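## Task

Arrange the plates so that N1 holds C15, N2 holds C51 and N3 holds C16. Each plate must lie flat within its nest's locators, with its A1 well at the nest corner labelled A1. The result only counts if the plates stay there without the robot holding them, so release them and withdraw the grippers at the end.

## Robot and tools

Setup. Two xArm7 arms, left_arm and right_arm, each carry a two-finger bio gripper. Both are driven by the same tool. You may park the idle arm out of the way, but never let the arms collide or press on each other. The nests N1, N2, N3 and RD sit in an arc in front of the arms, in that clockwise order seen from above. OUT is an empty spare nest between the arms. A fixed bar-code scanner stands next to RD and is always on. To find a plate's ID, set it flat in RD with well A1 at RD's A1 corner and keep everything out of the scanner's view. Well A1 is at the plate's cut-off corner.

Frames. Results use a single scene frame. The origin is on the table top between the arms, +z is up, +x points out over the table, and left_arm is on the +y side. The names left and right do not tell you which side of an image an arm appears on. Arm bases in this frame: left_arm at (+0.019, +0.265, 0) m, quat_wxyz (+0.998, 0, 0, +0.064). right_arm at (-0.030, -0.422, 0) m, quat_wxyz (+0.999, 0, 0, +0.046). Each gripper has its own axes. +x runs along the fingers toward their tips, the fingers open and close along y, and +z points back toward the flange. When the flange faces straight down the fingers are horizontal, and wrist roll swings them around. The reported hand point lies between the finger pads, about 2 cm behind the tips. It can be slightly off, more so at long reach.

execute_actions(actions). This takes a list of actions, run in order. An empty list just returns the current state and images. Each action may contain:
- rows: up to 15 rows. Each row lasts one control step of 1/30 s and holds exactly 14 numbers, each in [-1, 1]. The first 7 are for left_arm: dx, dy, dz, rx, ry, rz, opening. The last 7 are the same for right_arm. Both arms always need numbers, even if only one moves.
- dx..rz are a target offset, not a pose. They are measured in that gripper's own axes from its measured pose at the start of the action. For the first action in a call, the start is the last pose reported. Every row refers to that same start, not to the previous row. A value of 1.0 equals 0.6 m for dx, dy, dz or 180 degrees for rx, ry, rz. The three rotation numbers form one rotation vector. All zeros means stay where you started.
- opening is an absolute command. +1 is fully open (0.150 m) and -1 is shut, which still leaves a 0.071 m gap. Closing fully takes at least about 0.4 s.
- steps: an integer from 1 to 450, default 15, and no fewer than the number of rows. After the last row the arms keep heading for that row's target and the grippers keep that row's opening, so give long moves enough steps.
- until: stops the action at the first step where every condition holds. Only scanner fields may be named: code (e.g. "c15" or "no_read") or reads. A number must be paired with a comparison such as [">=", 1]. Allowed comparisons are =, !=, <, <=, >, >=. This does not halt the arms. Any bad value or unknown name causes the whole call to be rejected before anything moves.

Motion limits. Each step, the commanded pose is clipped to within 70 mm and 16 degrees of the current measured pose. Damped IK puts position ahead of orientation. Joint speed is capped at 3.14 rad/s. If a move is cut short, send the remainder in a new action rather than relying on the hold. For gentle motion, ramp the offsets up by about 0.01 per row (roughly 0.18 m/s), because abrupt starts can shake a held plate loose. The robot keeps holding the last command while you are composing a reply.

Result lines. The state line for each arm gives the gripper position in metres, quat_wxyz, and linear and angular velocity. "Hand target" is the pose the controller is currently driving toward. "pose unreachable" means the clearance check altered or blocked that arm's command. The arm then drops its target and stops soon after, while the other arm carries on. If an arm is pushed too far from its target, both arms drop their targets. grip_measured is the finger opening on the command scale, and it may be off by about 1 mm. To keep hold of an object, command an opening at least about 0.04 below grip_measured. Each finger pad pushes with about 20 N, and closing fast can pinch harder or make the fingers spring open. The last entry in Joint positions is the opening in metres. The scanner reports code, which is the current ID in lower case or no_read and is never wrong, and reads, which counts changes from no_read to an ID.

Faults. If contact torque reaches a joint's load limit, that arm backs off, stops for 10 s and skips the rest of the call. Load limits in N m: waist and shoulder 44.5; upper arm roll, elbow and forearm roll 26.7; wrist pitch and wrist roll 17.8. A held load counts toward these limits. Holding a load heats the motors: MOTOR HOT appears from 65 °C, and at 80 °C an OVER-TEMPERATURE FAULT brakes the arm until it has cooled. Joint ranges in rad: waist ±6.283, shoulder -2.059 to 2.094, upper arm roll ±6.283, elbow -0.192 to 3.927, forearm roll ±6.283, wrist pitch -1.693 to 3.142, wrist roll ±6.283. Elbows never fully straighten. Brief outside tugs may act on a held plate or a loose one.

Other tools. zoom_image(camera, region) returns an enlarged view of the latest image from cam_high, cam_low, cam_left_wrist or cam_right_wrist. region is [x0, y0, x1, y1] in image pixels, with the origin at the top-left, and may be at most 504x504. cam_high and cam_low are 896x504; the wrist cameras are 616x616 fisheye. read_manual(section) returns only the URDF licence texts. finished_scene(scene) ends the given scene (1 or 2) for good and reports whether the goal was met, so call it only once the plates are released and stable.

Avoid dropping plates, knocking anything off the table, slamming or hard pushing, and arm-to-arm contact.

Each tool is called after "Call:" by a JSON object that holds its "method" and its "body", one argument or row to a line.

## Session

Call:
{"method": "execute_actions", "body": {
  "actions": []
}}

Scene clock: 0.00 s.
left_arm: end_effector_position=(+0.5636, +0.5305, +0.2255) grip_measured=+1.00 end_effector_quat_wxyz=(+0.649, -0.308, +0.036, +0.695) end_effector_velocity=(+0.000, +0.000, -0.000) end_effector_angular_velocity=(+0.000, +0.000, -0.001) | right_arm: end_effector_position=(+0.4135, -0.5163, +0.1191) grip_measured=+0.99 end_effector_quat_wxyz=(-0.125, -0.608, +0.176, +0.764) end_effector_velocity=(-0.000, +0.000, +0.000) end_effector_angular_velocity=(+0.000, -0.000, +0.000)
Joint positions: left_arm=[ 0.272  0.253 -0.076  1.252 -0.751  0.897 -0.859  0.15 ] | right_arm=[-0.135  0.039 -0.025  0.769 -3.058  0.642 -0.499  0.15 ]
Joint velocities: left_arm=[ 0.     0.     0.    -0.    -0.     0.     0.001  0.   ] | right_arm=[ 0.    -0.001 -0.    -0.    -0.    -0.001  0.001  0.   ]
Hand target (left_arm): +0.564, +0.530, +0.226; +0.649, -0.308, +0.036, +0.695
Hand target (right_arm): +0.413, -0.516, +0.119; -0.125, -0.608, +0.176, +0.764
scanner: code=no_read reads=0

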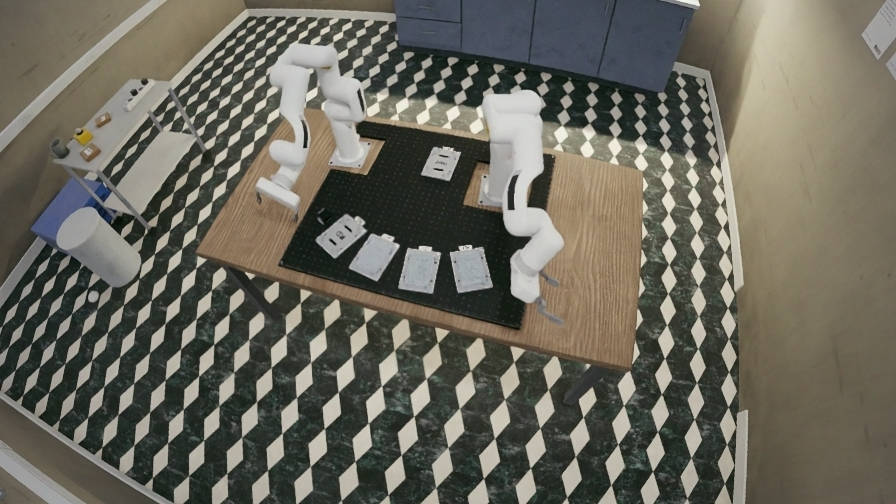

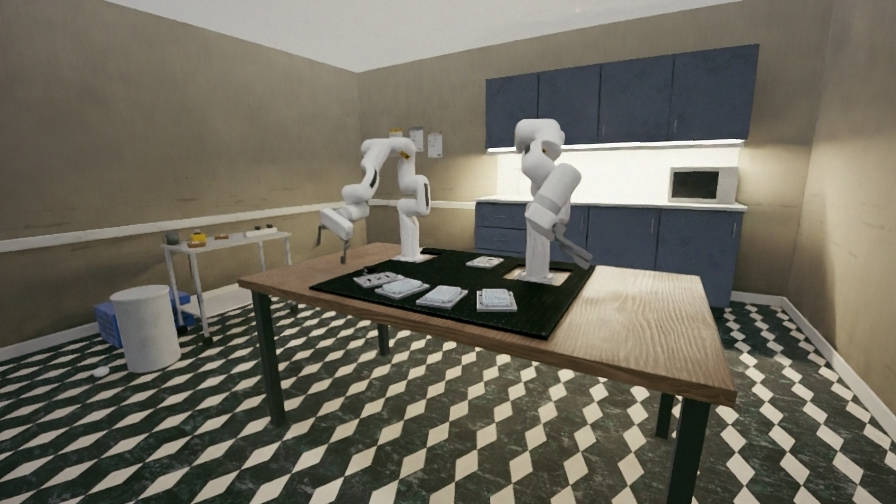

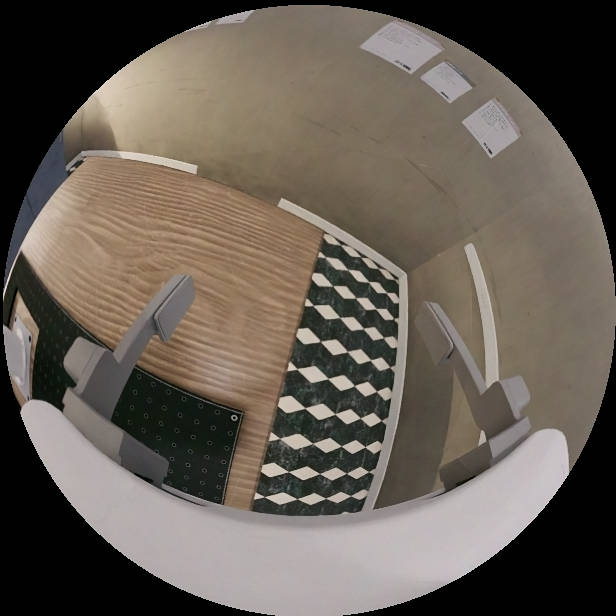

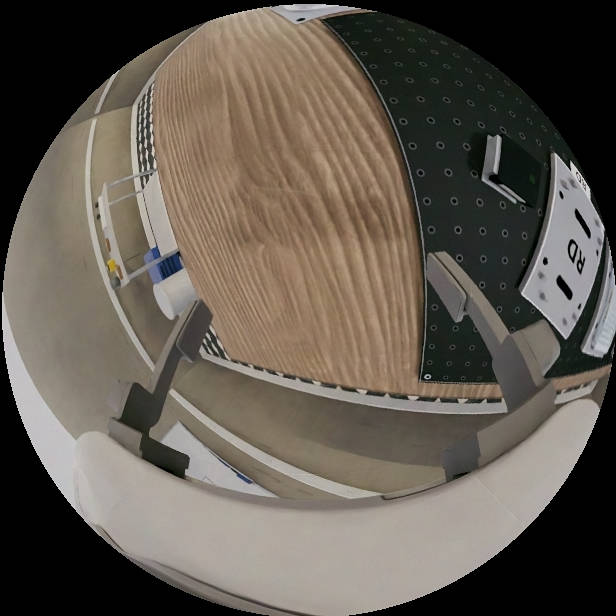

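Call:
{"method": "execute_actions", "body": {
  "actions": [
    {"rows": [[-0.09,0.09,-0.05,0.05,-0.019,-0.088,-0.3,-0.017,0.13,0.065,0,0,0,1],[-0.18,0.185,-0.104,0.1,-0.038,-0.176,-0.3,-0.035,0.26,0.13,0,0,0,1],[-0.27,0.277,-0.156,0.15,-0.057,-0.264,-0.3,-0.052,0.39,0.195,0,0,0,1],[-0.360,0.369,-0.208,0.198,-0.0755,-0.3517,-0.3,-0.069,0.524,0.261,0,0,0,1]], "steps": 45}
  ]
}}

Scene clock: 2.23 s.
left_arm: end_effector_position=(+0.4001, +0.2512, +0.1488) grip_measured=-0.30 end_effector_quat_wxyz=(+0.969, +0.002, +0.001, +0.246) end_effector_velocity=(-0.001, +0.000, -0.001) end_effector_angular_velocity=(+0.001, +0.003, +0.000) | right_arm: end_effector_position=(+0.2626, -0.7674, +0.3190) grip_measured=+0.99 end_effector_quat_wxyz=(-0.124, -0.608, +0.178, +0.764) end_effector_velocity=(-0.001, -0.001, +0.001) end_effector_angular_velocity=(-0.001, -0.001, -0.001)
Joint positions: left_arm=[-0.086 -0.335 -0.449  0.183 -0.291  0.509 -0.626  0.099] | right_arm=[-0.152 -0.498 -0.558  0.804 -4.681  0.361  0.732  0.15 ]
Joint velocities: left_arm=[ 0.001  0.003 -0.001 -0.001  0.     0.    -0.    -0.   ] | right_arm=[-0.002 -0.001 -0.001  0.    -0.004  0.002  0.003  0.   ]
Hand target (left_arm): +0.400, +0.251, +0.149; +0.969, +0.002, +0.001, +0.245
Hand target (right_arm): +0.263, -0.768, +0.319; -0.124, -0.608, +0.178, +0.764
Off the commanded pose (left_arm): 0.002 m, 0 deg.
Off the commanded pose (right_arm): 0.001 m, 0 deg.
scanner: code=no_read reads=0

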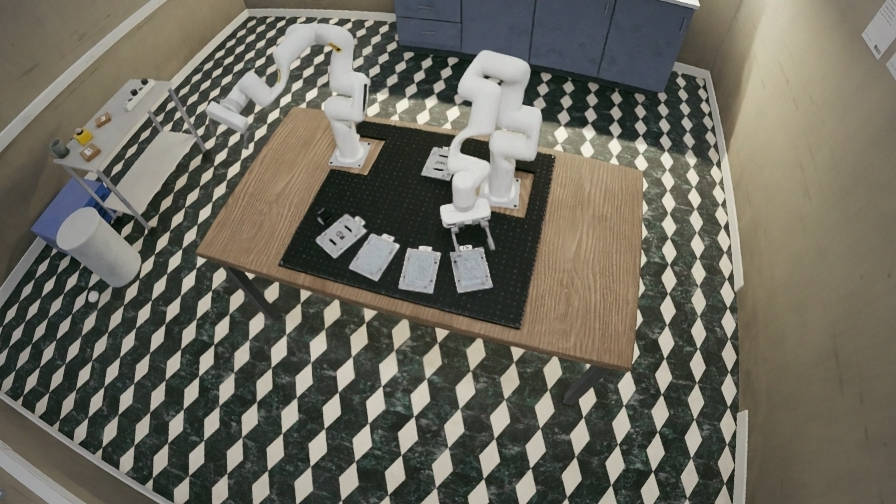

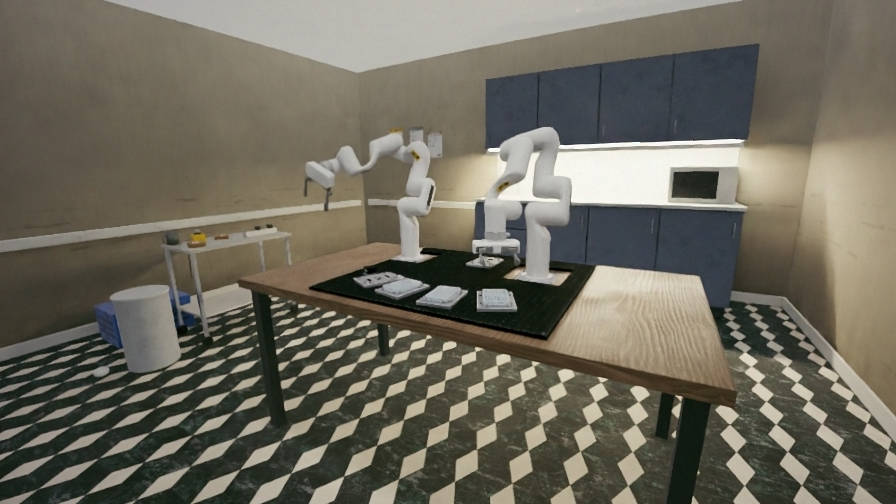

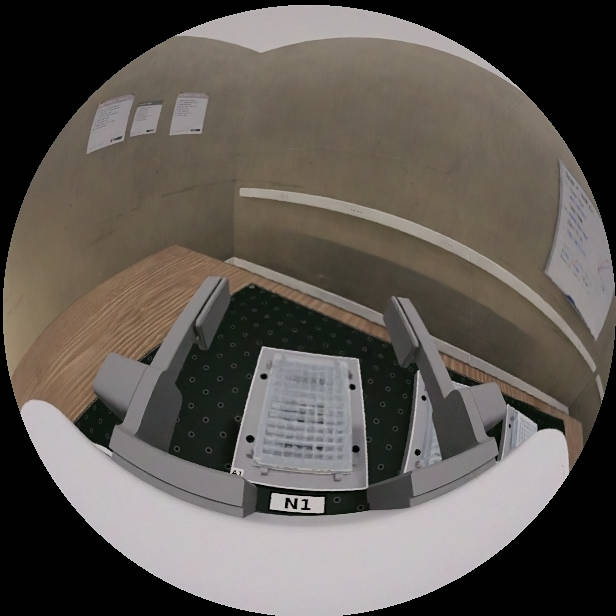

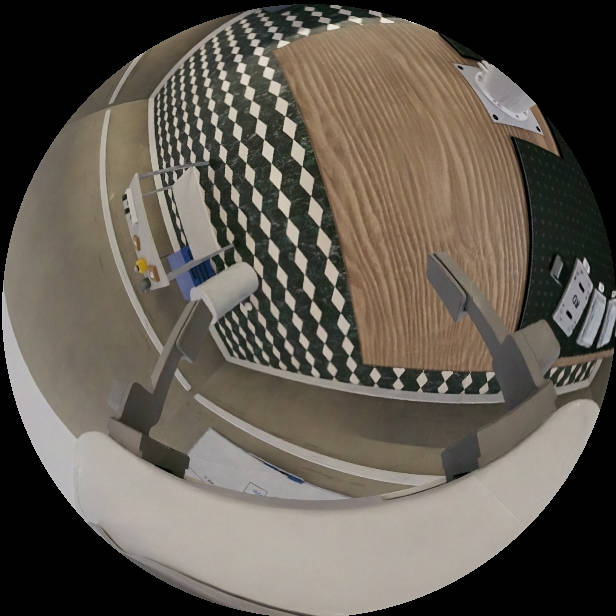

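Call:
{"method": "zoom_image", "body": {
  "camera": "cam_left_wrist",
  "region": [200, 320, 560, 520]
}}

Call:
{"method": "zoom_image", "body": {
  "camera": "cam_low",
  "region": [340, 250, 540, 330]
}}

Region (200, 320, 560, 520) of cam_left_wrist's 616x616 image, scaled by 1.400, with more detail than that image has.

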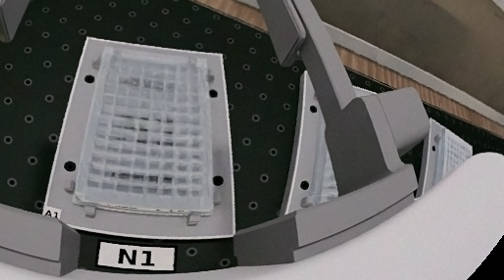

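Region (340, 250, 540, 330) of cam_low's 896x504 image, scaled by 2.520, with more detail than that image has; it fills the top 202 rows of this view, and the rest is white.

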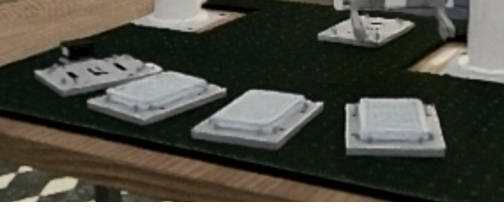

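Call:
{"method": "execute_actions", "body": {
  "actions": [
    {"rows": [[0.004,-0.002,-0.04,0,0,0,-0.3,0,0,0,0,0,0,1],[0.008,-0.004,-0.08,0,0,0,-0.3,0,0,0,0,0,0,1],[0.012,-0.006,-0.12,0,0,0,-0.3,0,0,0,0,0,0,1],[0.015,-0.007,-0.15,0,0,0,-0.3,0,0,0,0,0,0,1]], "steps": 22}
  ]
}}

Scene clock: 3.20 s.
left_arm: end_effector_position=(+0.4102, +0.2512, +0.0601) grip_measured=-0.30 end_effector_quat_wxyz=(+0.970, -0.009, +0.010, +0.243) end_effector_velocity=(-0.000, +0.000, -0.002) end_effector_angular_velocity=(+0.119, -0.046, +0.021) | right_arm: end_effector_position=(+0.2626, -0.7674, +0.3190) grip_measured=+0.99 end_effector_quat_wxyz=(-0.124, -0.608, +0.178, +0.764) end_effector_velocity=(-0.000, -0.000, +0.000) end_effector_angular_velocity=(-0.000, -0.001, -0.001)
Joint positions: left_arm=[-0.205  0.168 -0.192  0.228  0.097  0.072 -0.853  0.099] | right_arm=[-0.152 -0.498 -0.558  0.804 -4.681  0.361  0.732  0.15 ]
Joint velocities: left_arm=[-0.679  0.075  0.712  0.025  0.448 -0.081 -0.44   0.   ] | right_arm=[-0.001 -0.    -0.     0.     0.    -0.    -0.    -0.   ]
Hand target (left_arm): +0.410, +0.252, +0.060; +0.970, -0.004, +0.007, +0.244
Hand target (right_arm): +0.263, -0.767, +0.319; -0.124, -0.608, +0.178, +0.764
Off the commanded pose (left_arm): 0.002 m, 2 deg.
Off the commanded pose (right_arm): 0.000 m, 0 deg.
scanner: code=no_read reads=0

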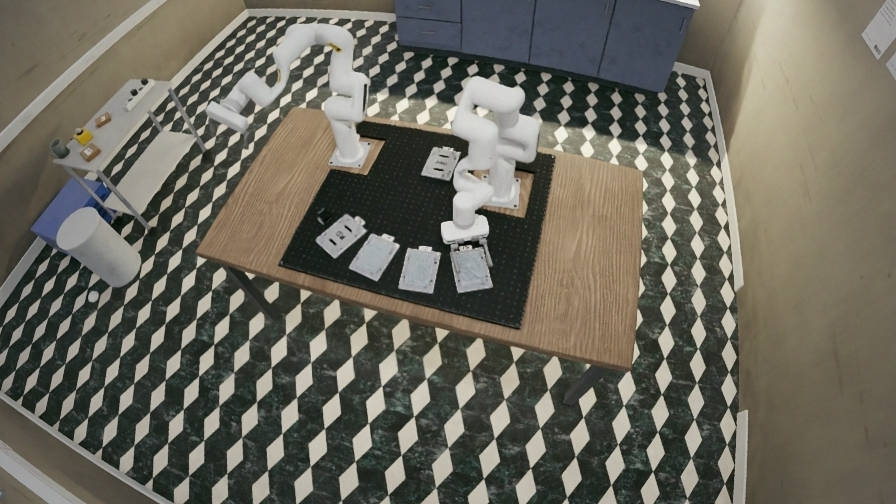

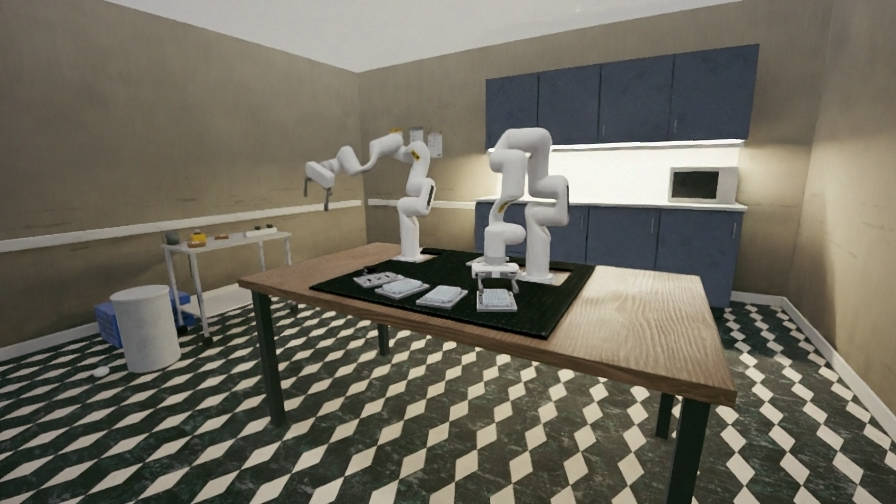

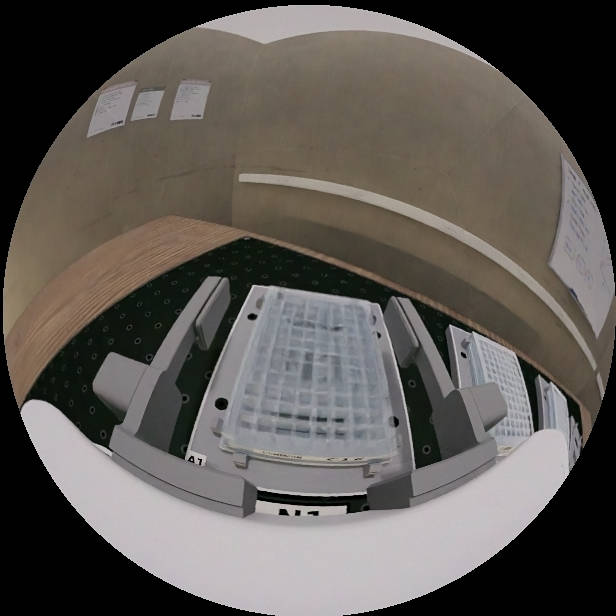

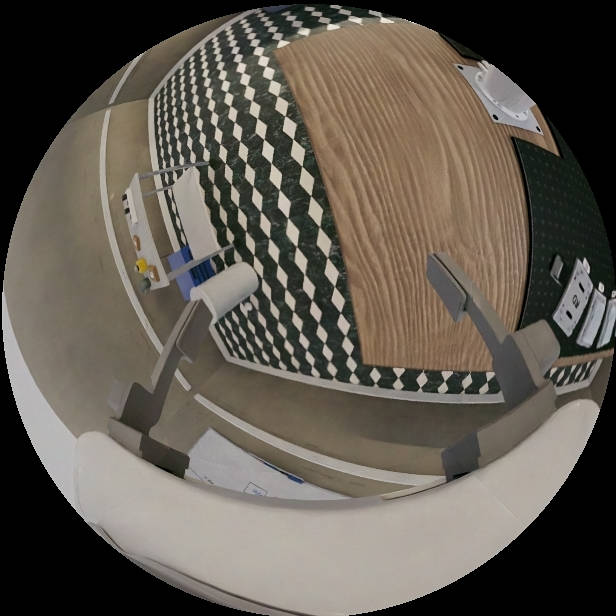

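Call:
{"method": "zoom_image", "body": {
  "camera": "cam_left_wrist",
  "region": [180, 400, 420, 500]
}}

Region (180, 400, 420, 500) of cam_left_wrist's 616x616 image, scaled by 2.100, with more detail than that image has; it fills the top 210 rows of this view, and the rest is white.

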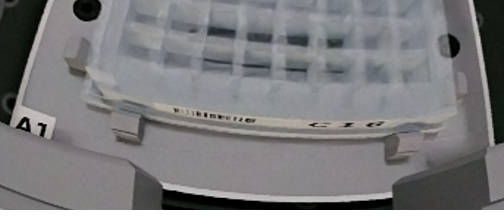

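Call:
{"method": "execute_actions", "body": {
  "actions": [
    {"rows": [[-0.03,-0.008,0,0,0,0,-0.3,0,0,0,0,0,0,1],[-0.07,-0.008,0,0,0,0,-0.3,0,0,0,0,0,0,1]], "steps": 18}
  ]
}}

Call:
{"method": "zoom_image", "body": {
  "camera": "cam_left_wrist",
  "region": [180, 340, 600, 480]
}}

Scene clock: 3.97 s.
left_arm: end_effector_position=(+0.3757, +0.2276, +0.0611) grip_measured=-0.30 end_effector_quat_wxyz=(+0.970, -0.008, +0.010, +0.243) end_effector_velocity=(-0.001, -0.001, -0.000) end_effector_angular_velocity=(-0.000, +0.002, -0.005) | right_arm: end_effector_position=(+0.2626, -0.7674, +0.3190) grip_measured=+0.99 end_effector_quat_wxyz=(-0.124, -0.608, +0.178, +0.764) end_effector_velocity=(-0.000, -0.000, +0.000) end_effector_angular_velocity=(-0.001, -0.001, -0.000)
Joint positions: left_arm=[-0.308  0.126 -0.222  0.15   0.082  0.033 -0.973  0.099] | right_arm=[-0.152 -0.498 -0.558  0.804 -4.681  0.361  0.732  0.15 ]
Joint velocities: left_arm=[ 0.004 -0.001 -0.009 -0.002 -0.003  0.001  0.002  0.   ] | right_arm=[-0.001 -0.001  0.     0.    -0.     0.    -0.001  0.   ]
Hand target (left_arm): +0.376, +0.227, +0.061; +0.970, -0.008, +0.010, +0.243
Hand target (right_arm): +0.263, -0.767, +0.319; -0.124, -0.608, +0.178, +0.764
Off the commanded pose (left_arm): 0.000 m, 0 deg.
Off the commanded pose (right_arm): 0.000 m, 0 deg.
scanner: code=no_read reads=0

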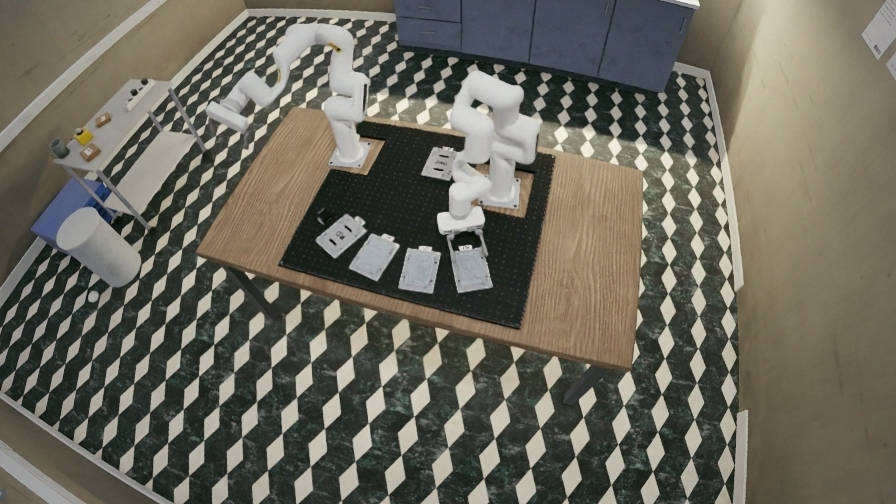

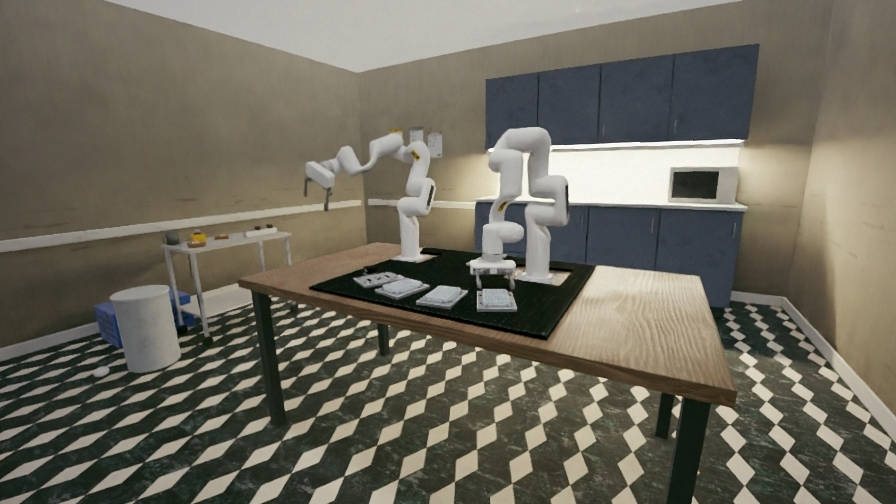

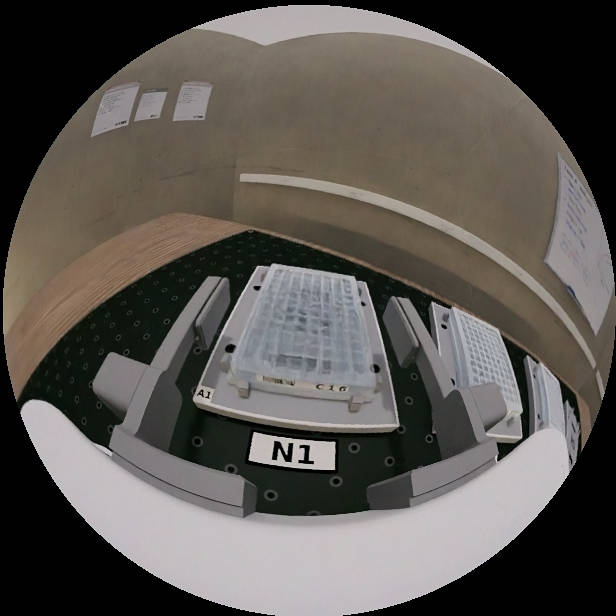

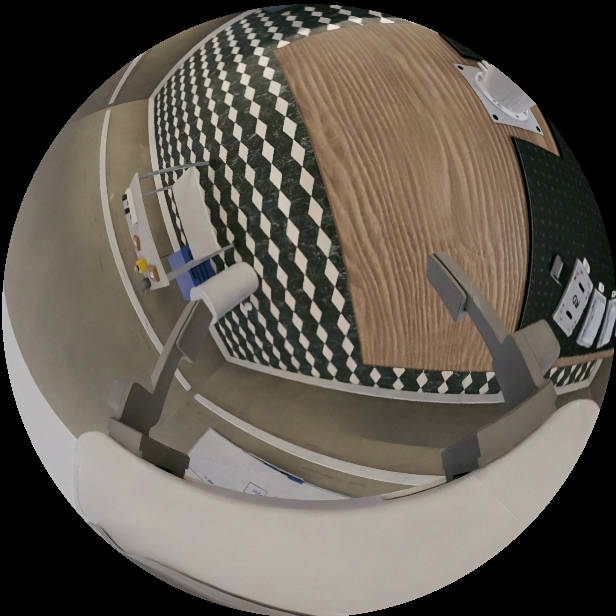

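Region (180, 340, 600, 480) of cam_left_wrist's 616x616 image, scaled by 1.200, with more detail than that image has.

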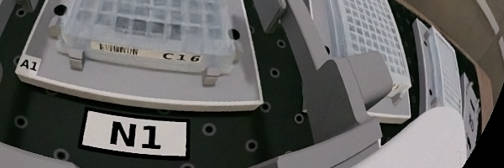

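Call:
{"method": "execute_actions", "body": {
  "actions": [
    {"rows": [[0.035,0,0,0.0034,-0.0074,0,-0.3,0,0,0,0,0,0,1],[0.07,0,0,0.0034,-0.0074,0,-0.3,0,0,0,0,0,0,1]], "steps": 14},
    {"rows": [[0,0,-0.012,0,0,0,-0.3,0,0,0,0,0,0,1],[0,0,-0.027,0,0,0,-0.3,0,0,0,0,0,0,1]], "steps": 14}
  ]
}}

Scene clock: 5.20 s.
left_arm: end_effector_position=(+0.4123, +0.2467, +0.0440) grip_measured=-0.30 end_effector_quat_wxyz=(+0.970, -0.001, +0.001, +0.243) end_effector_velocity=(-0.000, +0.001, -0.000) end_effector_angular_velocity=(+0.002, -0.001, +0.004) | right_arm: end_effector_position=(+0.2626, -0.7674, +0.3190) grip_measured=+0.99 end_effector_quat_wxyz=(-0.124, -0.608, +0.178, +0.764) end_effector_velocity=(+0.000, +0.000, +0.000) end_effector_angular_velocity=(+0.000, -0.000, +0.001)
Joint positions: left_arm=[-0.403  0.276  0.004  0.259  0.199 -0.018 -0.959  0.099] | right_arm=[-0.152 -0.498 -0.558  0.804 -4.681  0.361  0.732  0.15 ]
Joint velocities: left_arm=[-0.01   0.002  0.011 -0.001 -0.001 -0.003 -0.002 -0.   ] | right_arm=[ 0.001 -0.     0.     0.    -0.     0.001  0.     0.   ]
Hand target (left_arm): +0.412, +0.247, +0.044; +0.970, -0.001, +0.001, +0.243
Hand target (right_arm): +0.263, -0.767, +0.319; -0.124, -0.608, +0.178, +0.764
Off the commanded pose (left_arm): 0.000 m, 0 deg.
Off the commanded pose (right_arm): 0.000 m, 0 deg.
scanner: code=no_read reads=0

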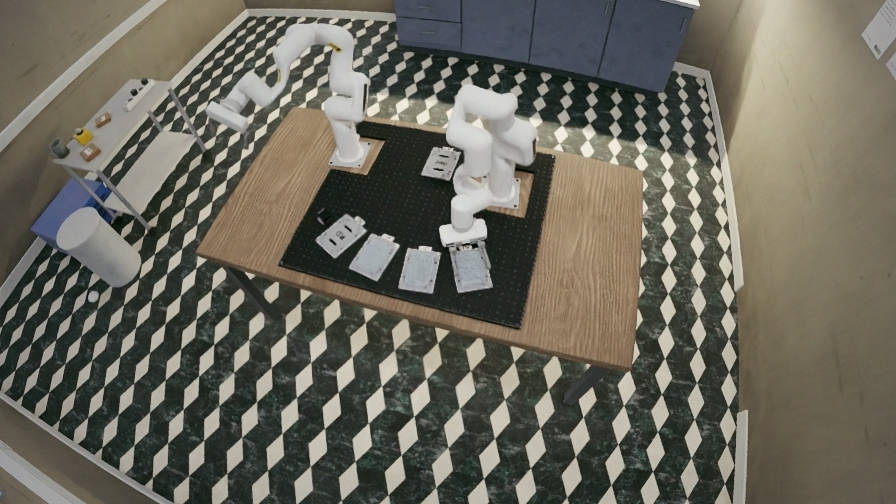

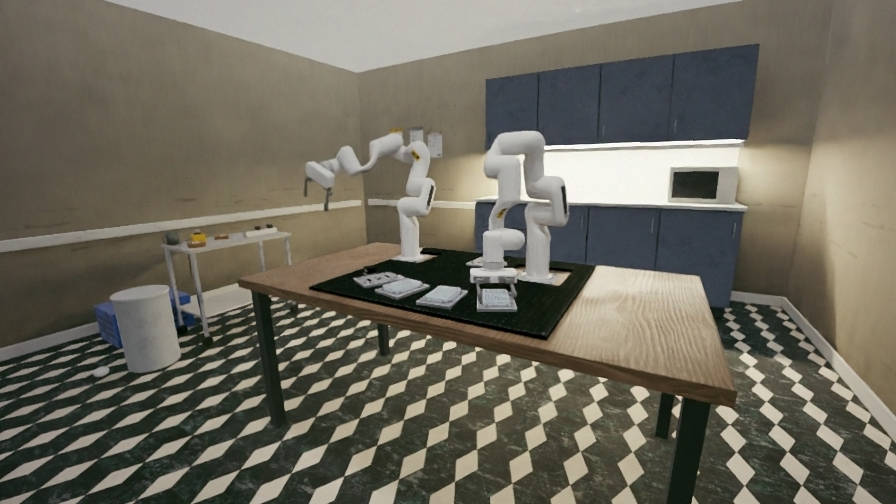

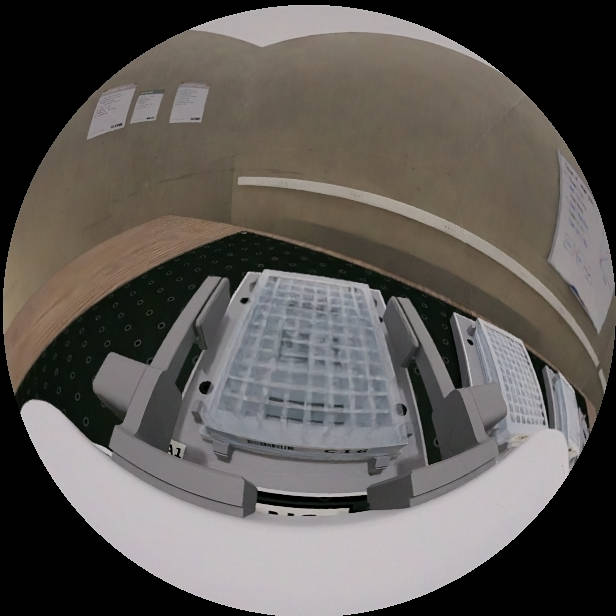

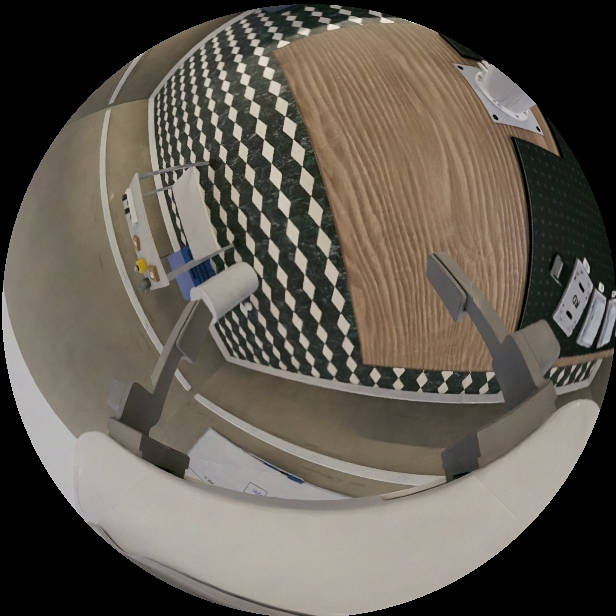

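Call:
{"method": "execute_actions", "body": {
  "actions": [
    {"rows": [[0,-0.002,-0.0065,0,0,0,-0.3,0,0,0,0,0,0,1]], "steps": 8},
    {"rows": [[0,0,0,0,0,0,-0.5,0,0,0,0,0,0,1],[0,0,0,0,0,0,-0.6,0,0,0,0,0,0,1],[0,0,0,0,0,0,-0.7,0,0,0,0,0,0,1],[0,0,0,0,0,0,-0.8,0,0,0,0,0,0,1]], "steps": 14}
  ]
}}

Scene clock: 6.70 s.
left_arm: end_effector_position=(+0.4131, +0.2449, +0.0403) grip_measured=-0.69 end_effector_quat_wxyz=(+0.970, -0.001, +0.000, +0.242) end_effector_velocity=(-0.000, +0.001, +0.000) end_effector_angular_velocity=(+0.000, +0.000, +0.003) | right_arm: end_effector_position=(+0.2626, -0.7674, +0.3190) grip_measured=+0.99 end_effector_quat_wxyz=(-0.124, -0.608, +0.178, +0.764) end_effector_velocity=(+0.000, +0.000, +0.000) end_effector_angular_velocity=(-0.001, -0.001, +0.001)
Joint positions: left_arm=[-0.416  0.298  0.012  0.267  0.198 -0.033 -0.962  0.083] | right_arm=[-0.152 -0.498 -0.558  0.804 -4.681  0.361  0.732  0.15 ]
Joint velocities: left_arm=[ 0.    -0.001  0.001 -0.001 -0.002  0.001 -0.     0.   ] | right_arm=[-0.    -0.001 -0.    -0.    -0.     0.001 -0.001  0.   ]
Hand target (left_arm): +0.413, +0.246, +0.040; +0.970, -0.001, +0.001, +0.243
Hand target (right_arm): +0.263, -0.767, +0.319; -0.124, -0.608, +0.178, +0.764
Off the commanded pose (left_arm): 0.001 m, 0 deg.
Off the commanded pose (right_arm): 0.000 m, 0 deg.
scanner: code=no_read reads=0

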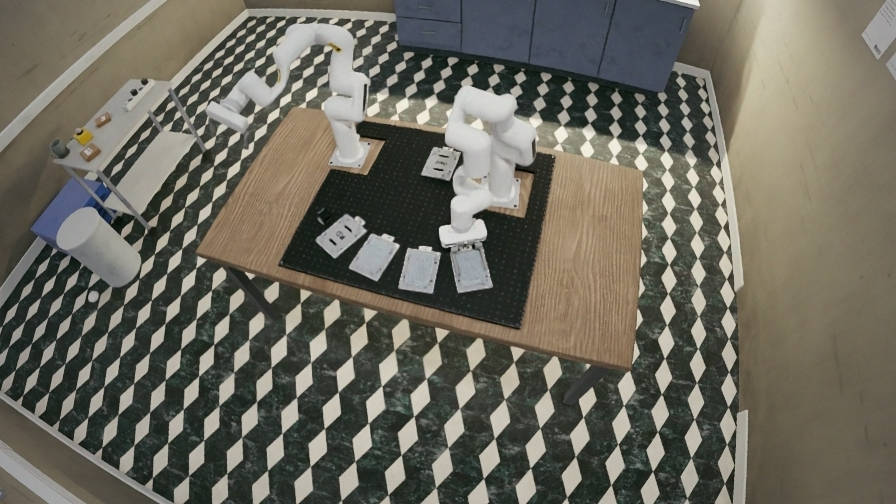

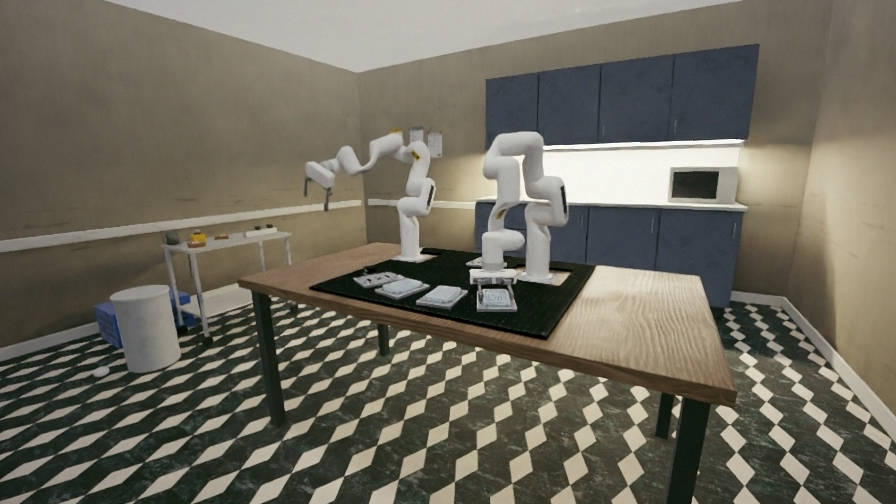

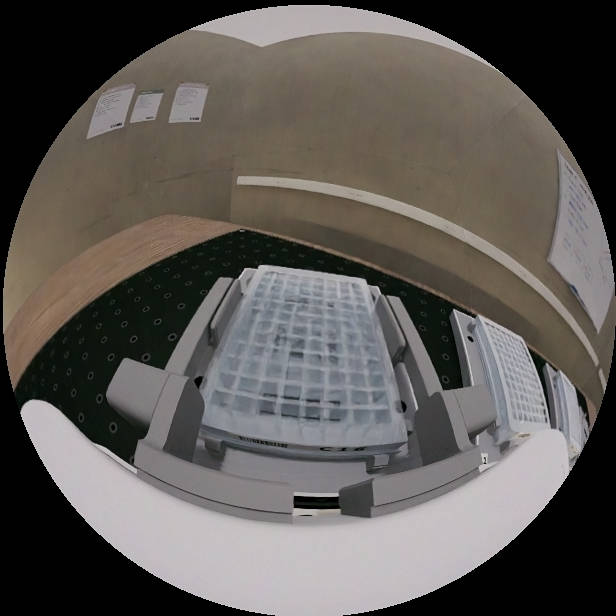

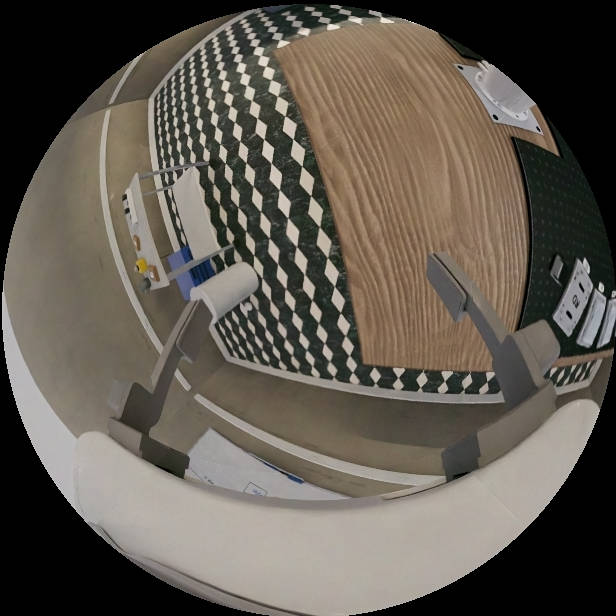

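Call:
{"method": "execute_actions", "body": {
  "actions": [
    {"rows": [[0,0,0.005,0,0,0,-0.8,0,0,0,0,0,0,1],[0,0,0.012,0,0,0,-0.8,0,0,0,0,0,0,1],[0,0,0.022,0,0,0,-0.8,0,0,0,0,0,0,1],[0,0,0.034,0,0,0,-0.8,0,0,0,0,0,0,1],[0,0,0.048,0,0,0,-0.8,0,0,0,0,0,0,1],[0,0,0.062,0,0,0,-0.8,0,0,0,0,0,0,1],[0,0,0.076,0,0,0,-0.8,0,0,0,0,0,0,1],[0,0,0.09,0,0,0,-0.8,0,0,0,0,0,0,1],[0,0,0.1,0,0,0,-0.8,0,0,0,0,0,0,1]], "steps": 15},
    {"rows": [[-0.0016,-0.0193,0,0,0,-0.0069,-0.8,0,0,0,0,0,0,1],[-0.0032,-0.0386,0,0,0,-0.0137,-0.8,0,0,0,0,0,0,1],[-0.0047,-0.0579,0,0,0,-0.0206,-0.8,0,0,0,0,0,0,1],[-0.0063,-0.0772,0,0,0,-0.0274,-0.8,0,0,0,0,0,0,1],[-0.0079,-0.0965,0,0,0,-0.0343,-0.8,0,0,0,0,0,0,1],[-0.0095,-0.1158,0,0,0,-0.0411,-0.8,0,0,0,0,0,0,1],[-0.0111,-0.1351,0,0,0,-0.048,-0.8,0,0,0,0,0,0,1],[-0.0126,-0.1544,0,0,0,-0.0548,-0.8,0,0,0,0,0,0,1],[-0.0142,-0.1737,0,0,0,-0.0617,-0.8,0,0,0,0,0,0,1],[-0.0158,-0.193,0,0,0,-0.0685,-0.8,0,0,0,0,0,0,1],[-0.0174,-0.2123,0,0,0,-0.0754,-0.8,0,0,0,0,0,0,1],[-0.019,-0.2316,0,0,0,-0.0822,-0.8,0,0,0,0,0,0,1],[-0.0205,-0.2509,0,0,0,-0.0891,-0.8,0,0,0,0,0,0,1],[-0.0221,-0.2702,0,0,0,-0.0959,-0.8,0,0,0,0,0,0,1],[-0.0237,-0.2895,0,0,0,-0.1028,-0.8,0,0,0,0,0,0,1]], "steps": 22},
    {"rows": [[-0.005,-0.0203,0,0,0,-0.0076,-0.8,0,0,0,0,0,0,1],[-0.01,-0.0407,0,0,0,-0.0152,-0.8,0,0,0,0,0,0,1],[-0.0149,-0.061,0,0,0,-0.0228,-0.8,0,0,0,0,0,0,1],[-0.0199,-0.0814,0,0,0,-0.0304,-0.8,0,0,0,0,0,0,1],[-0.0249,-0.1017,0,0,0,-0.038,-0.8,0,0,0,0,0,0,1],[-0.0299,-0.1221,0,0,0,-0.0456,-0.8,0,0,0,0,0,0,1],[-0.0349,-0.1424,0,0,0,-0.0532,-0.8,0,0,0,0,0,0,1],[-0.0398,-0.1628,0,0,0,-0.0607,-0.8,0,0,0,0,0,0,1],[-0.0448,-0.1831,0,0,0,-0.0683,-0.8,0,0,0,0,0,0,1],[-0.0498,-0.2035,0,0,0,-0.0759,-0.8,0,0,0,0,0,0,1],[-0.0548,-0.2238,0,0,0,-0.0835,-0.8,0,0,0,0,0,0,1],[-0.0598,-0.2442,0,0,0,-0.0911,-0.8,0,0,0,0,0,0,1],[-0.0647,-0.2645,0,0,0,-0.0987,-0.8,0,0,0,0,0,0,1],[-0.0697,-0.2849,0,0,0,-0.1063,-0.8,0,0,0,0,0,0,1],[-0.0747,-0.3052,0,0,0,-0.1139,-0.8,0,0,0,0,0,0,1]], "steps": 22},
    {"rows": [[-0.0035,-0.0191,0,0,0,-0.0067,-0.8,0,0,0,0,0,0,1],[-0.0069,-0.0382,0,0,0,-0.0133,-0.8,0,0,0,0,0,0,1],[-0.0104,-0.0574,0,0,0,-0.02,-0.8,0,0,0,0,0,0,1],[-0.0139,-0.0765,0,0,0,-0.0267,-0.8,0,0,0,0,0,0,1],[-0.0173,-0.0956,0,0,0,-0.0333,-0.8,0,0,0,0,0,0,1],[-0.0208,-0.1147,0,0,0,-0.04,-0.8,0,0,0,0,0,0,1],[-0.0243,-0.1338,0,0,0,-0.0467,-0.8,0,0,0,0,0,0,1],[-0.0277,-0.153,0,0,0,-0.0533,-0.8,0,0,0,0,0,0,1],[-0.0312,-0.1721,0,0,0,-0.06,-0.8,0,0,0,0,0,0,1],[-0.0347,-0.1912,0,0,0,-0.0667,-0.8,0,0,0,0,0,0,1],[-0.0381,-0.2103,0,0,0,-0.0733,-0.8,0,0,0,0,0,0,1],[-0.0416,-0.2294,0,0,0,-0.08,-0.8,0,0,0,0,0,0,1],[-0.0451,-0.2486,0,0,0,-0.0867,-0.8,0,0,0,0,0,0,1],[-0.0485,-0.2677,0,0,0,-0.0933,-0.8,0,0,0,0,0,0,1],[-0.052,-0.2868,0,0,0,-0.1,-0.8,0,0,0,0,0,0,1]], "steps": 24}
  ]
}}

Scene clock: 10.40 s.
left_arm: end_effector_position=(+0.4097, -0.2607, +0.0929) grip_measured=-0.70 end_effector_quat_wxyz=(+0.969, +0.010, -0.006, -0.246) end_effector_velocity=(+0.006, +0.002, -0.000) end_effector_angular_velocity=(+0.004, -0.002, +0.008) | right_arm: end_effector_position=(+0.2626, -0.7674, +0.3190) grip_measured=+0.99 end_effector_quat_wxyz=(-0.124, -0.608, +0.178, +0.764) end_effector_velocity=(-0.000, +0.000, +0.000) end_effector_angular_velocity=(+0.001, -0.001, -0.001)
Joint positions: left_arm=[-0.839  0.599 -0.348  1.14   0.385  0.609 -0.827  0.083] | right_arm=[-0.152 -0.498 -0.558  0.804 -4.681  0.361  0.732  0.15 ]
Joint velocities: left_arm=[ 0.003  0.005  0.006  0.01  -0.002  0.007  0.003  0.   ] | right_arm=[ 0.    -0.    -0.     0.     0.001 -0.     0.    -0.   ]
Hand target (left_arm): +0.408, -0.262, +0.093; +0.969, +0.009, -0.006, -0.247
Hand target (right_arm): +0.263, -0.767, +0.319; -0.124, -0.608, +0.178, +0.764
Off the commanded pose (left_arm): 0.003 m, 0 deg.
Off the commanded pose (right_arm): 0.000 m, 0 deg.
scanner: code=no_read reads=0

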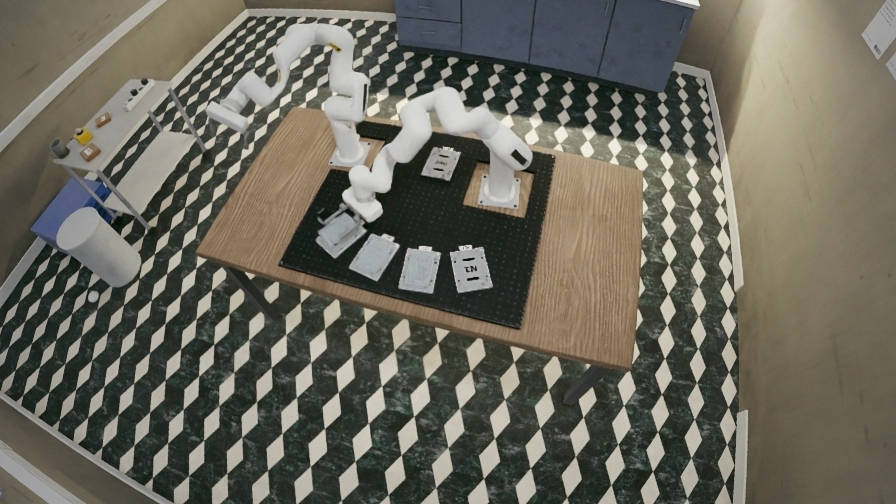

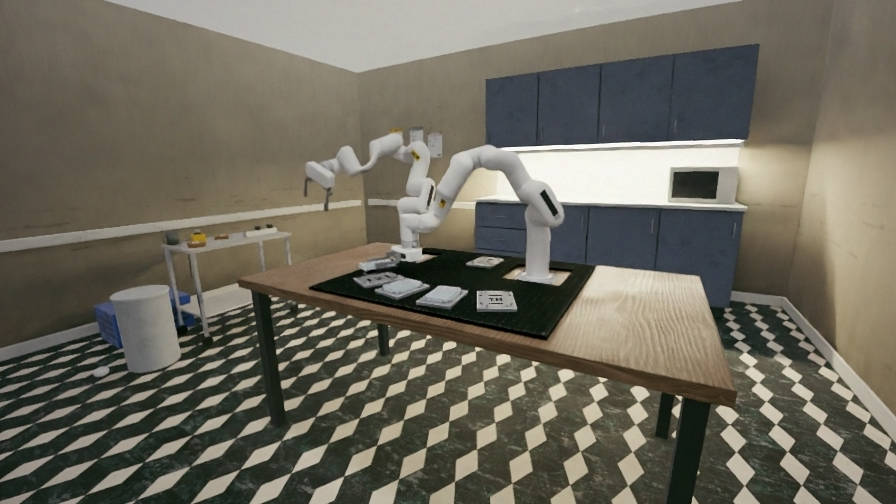

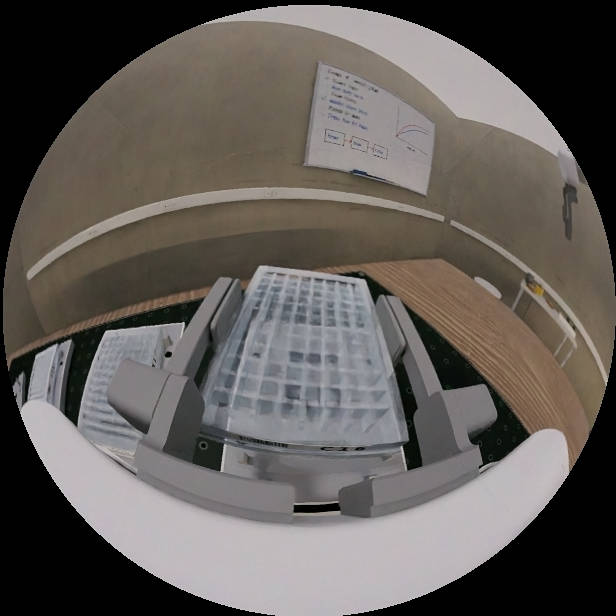

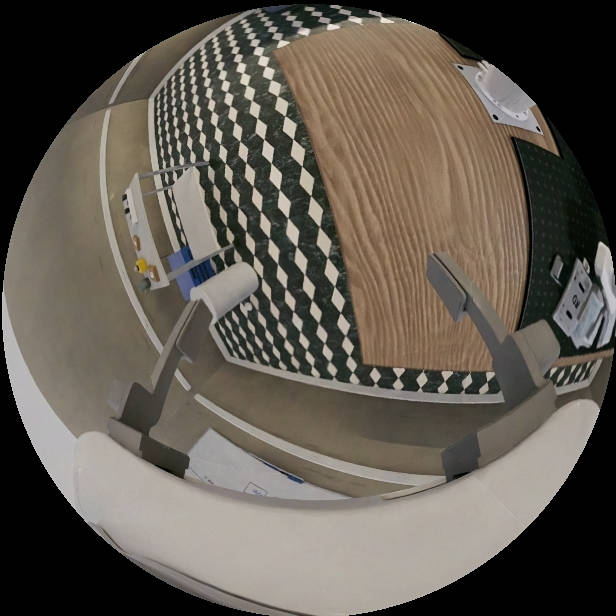

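Call:
{"method": "zoom_image", "body": {
  "camera": "cam_left_wrist",
  "region": [10, 310, 230, 470]
}}

Region (10, 310, 230, 470) of cam_left_wrist's 616x616 image, scaled by 2.291, with more detail than that image has; it fills the top 367 rows of this view, and the rest is white.

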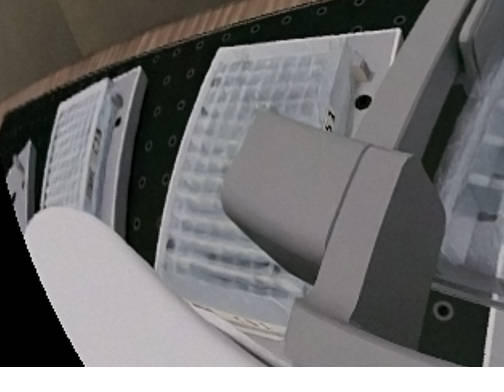

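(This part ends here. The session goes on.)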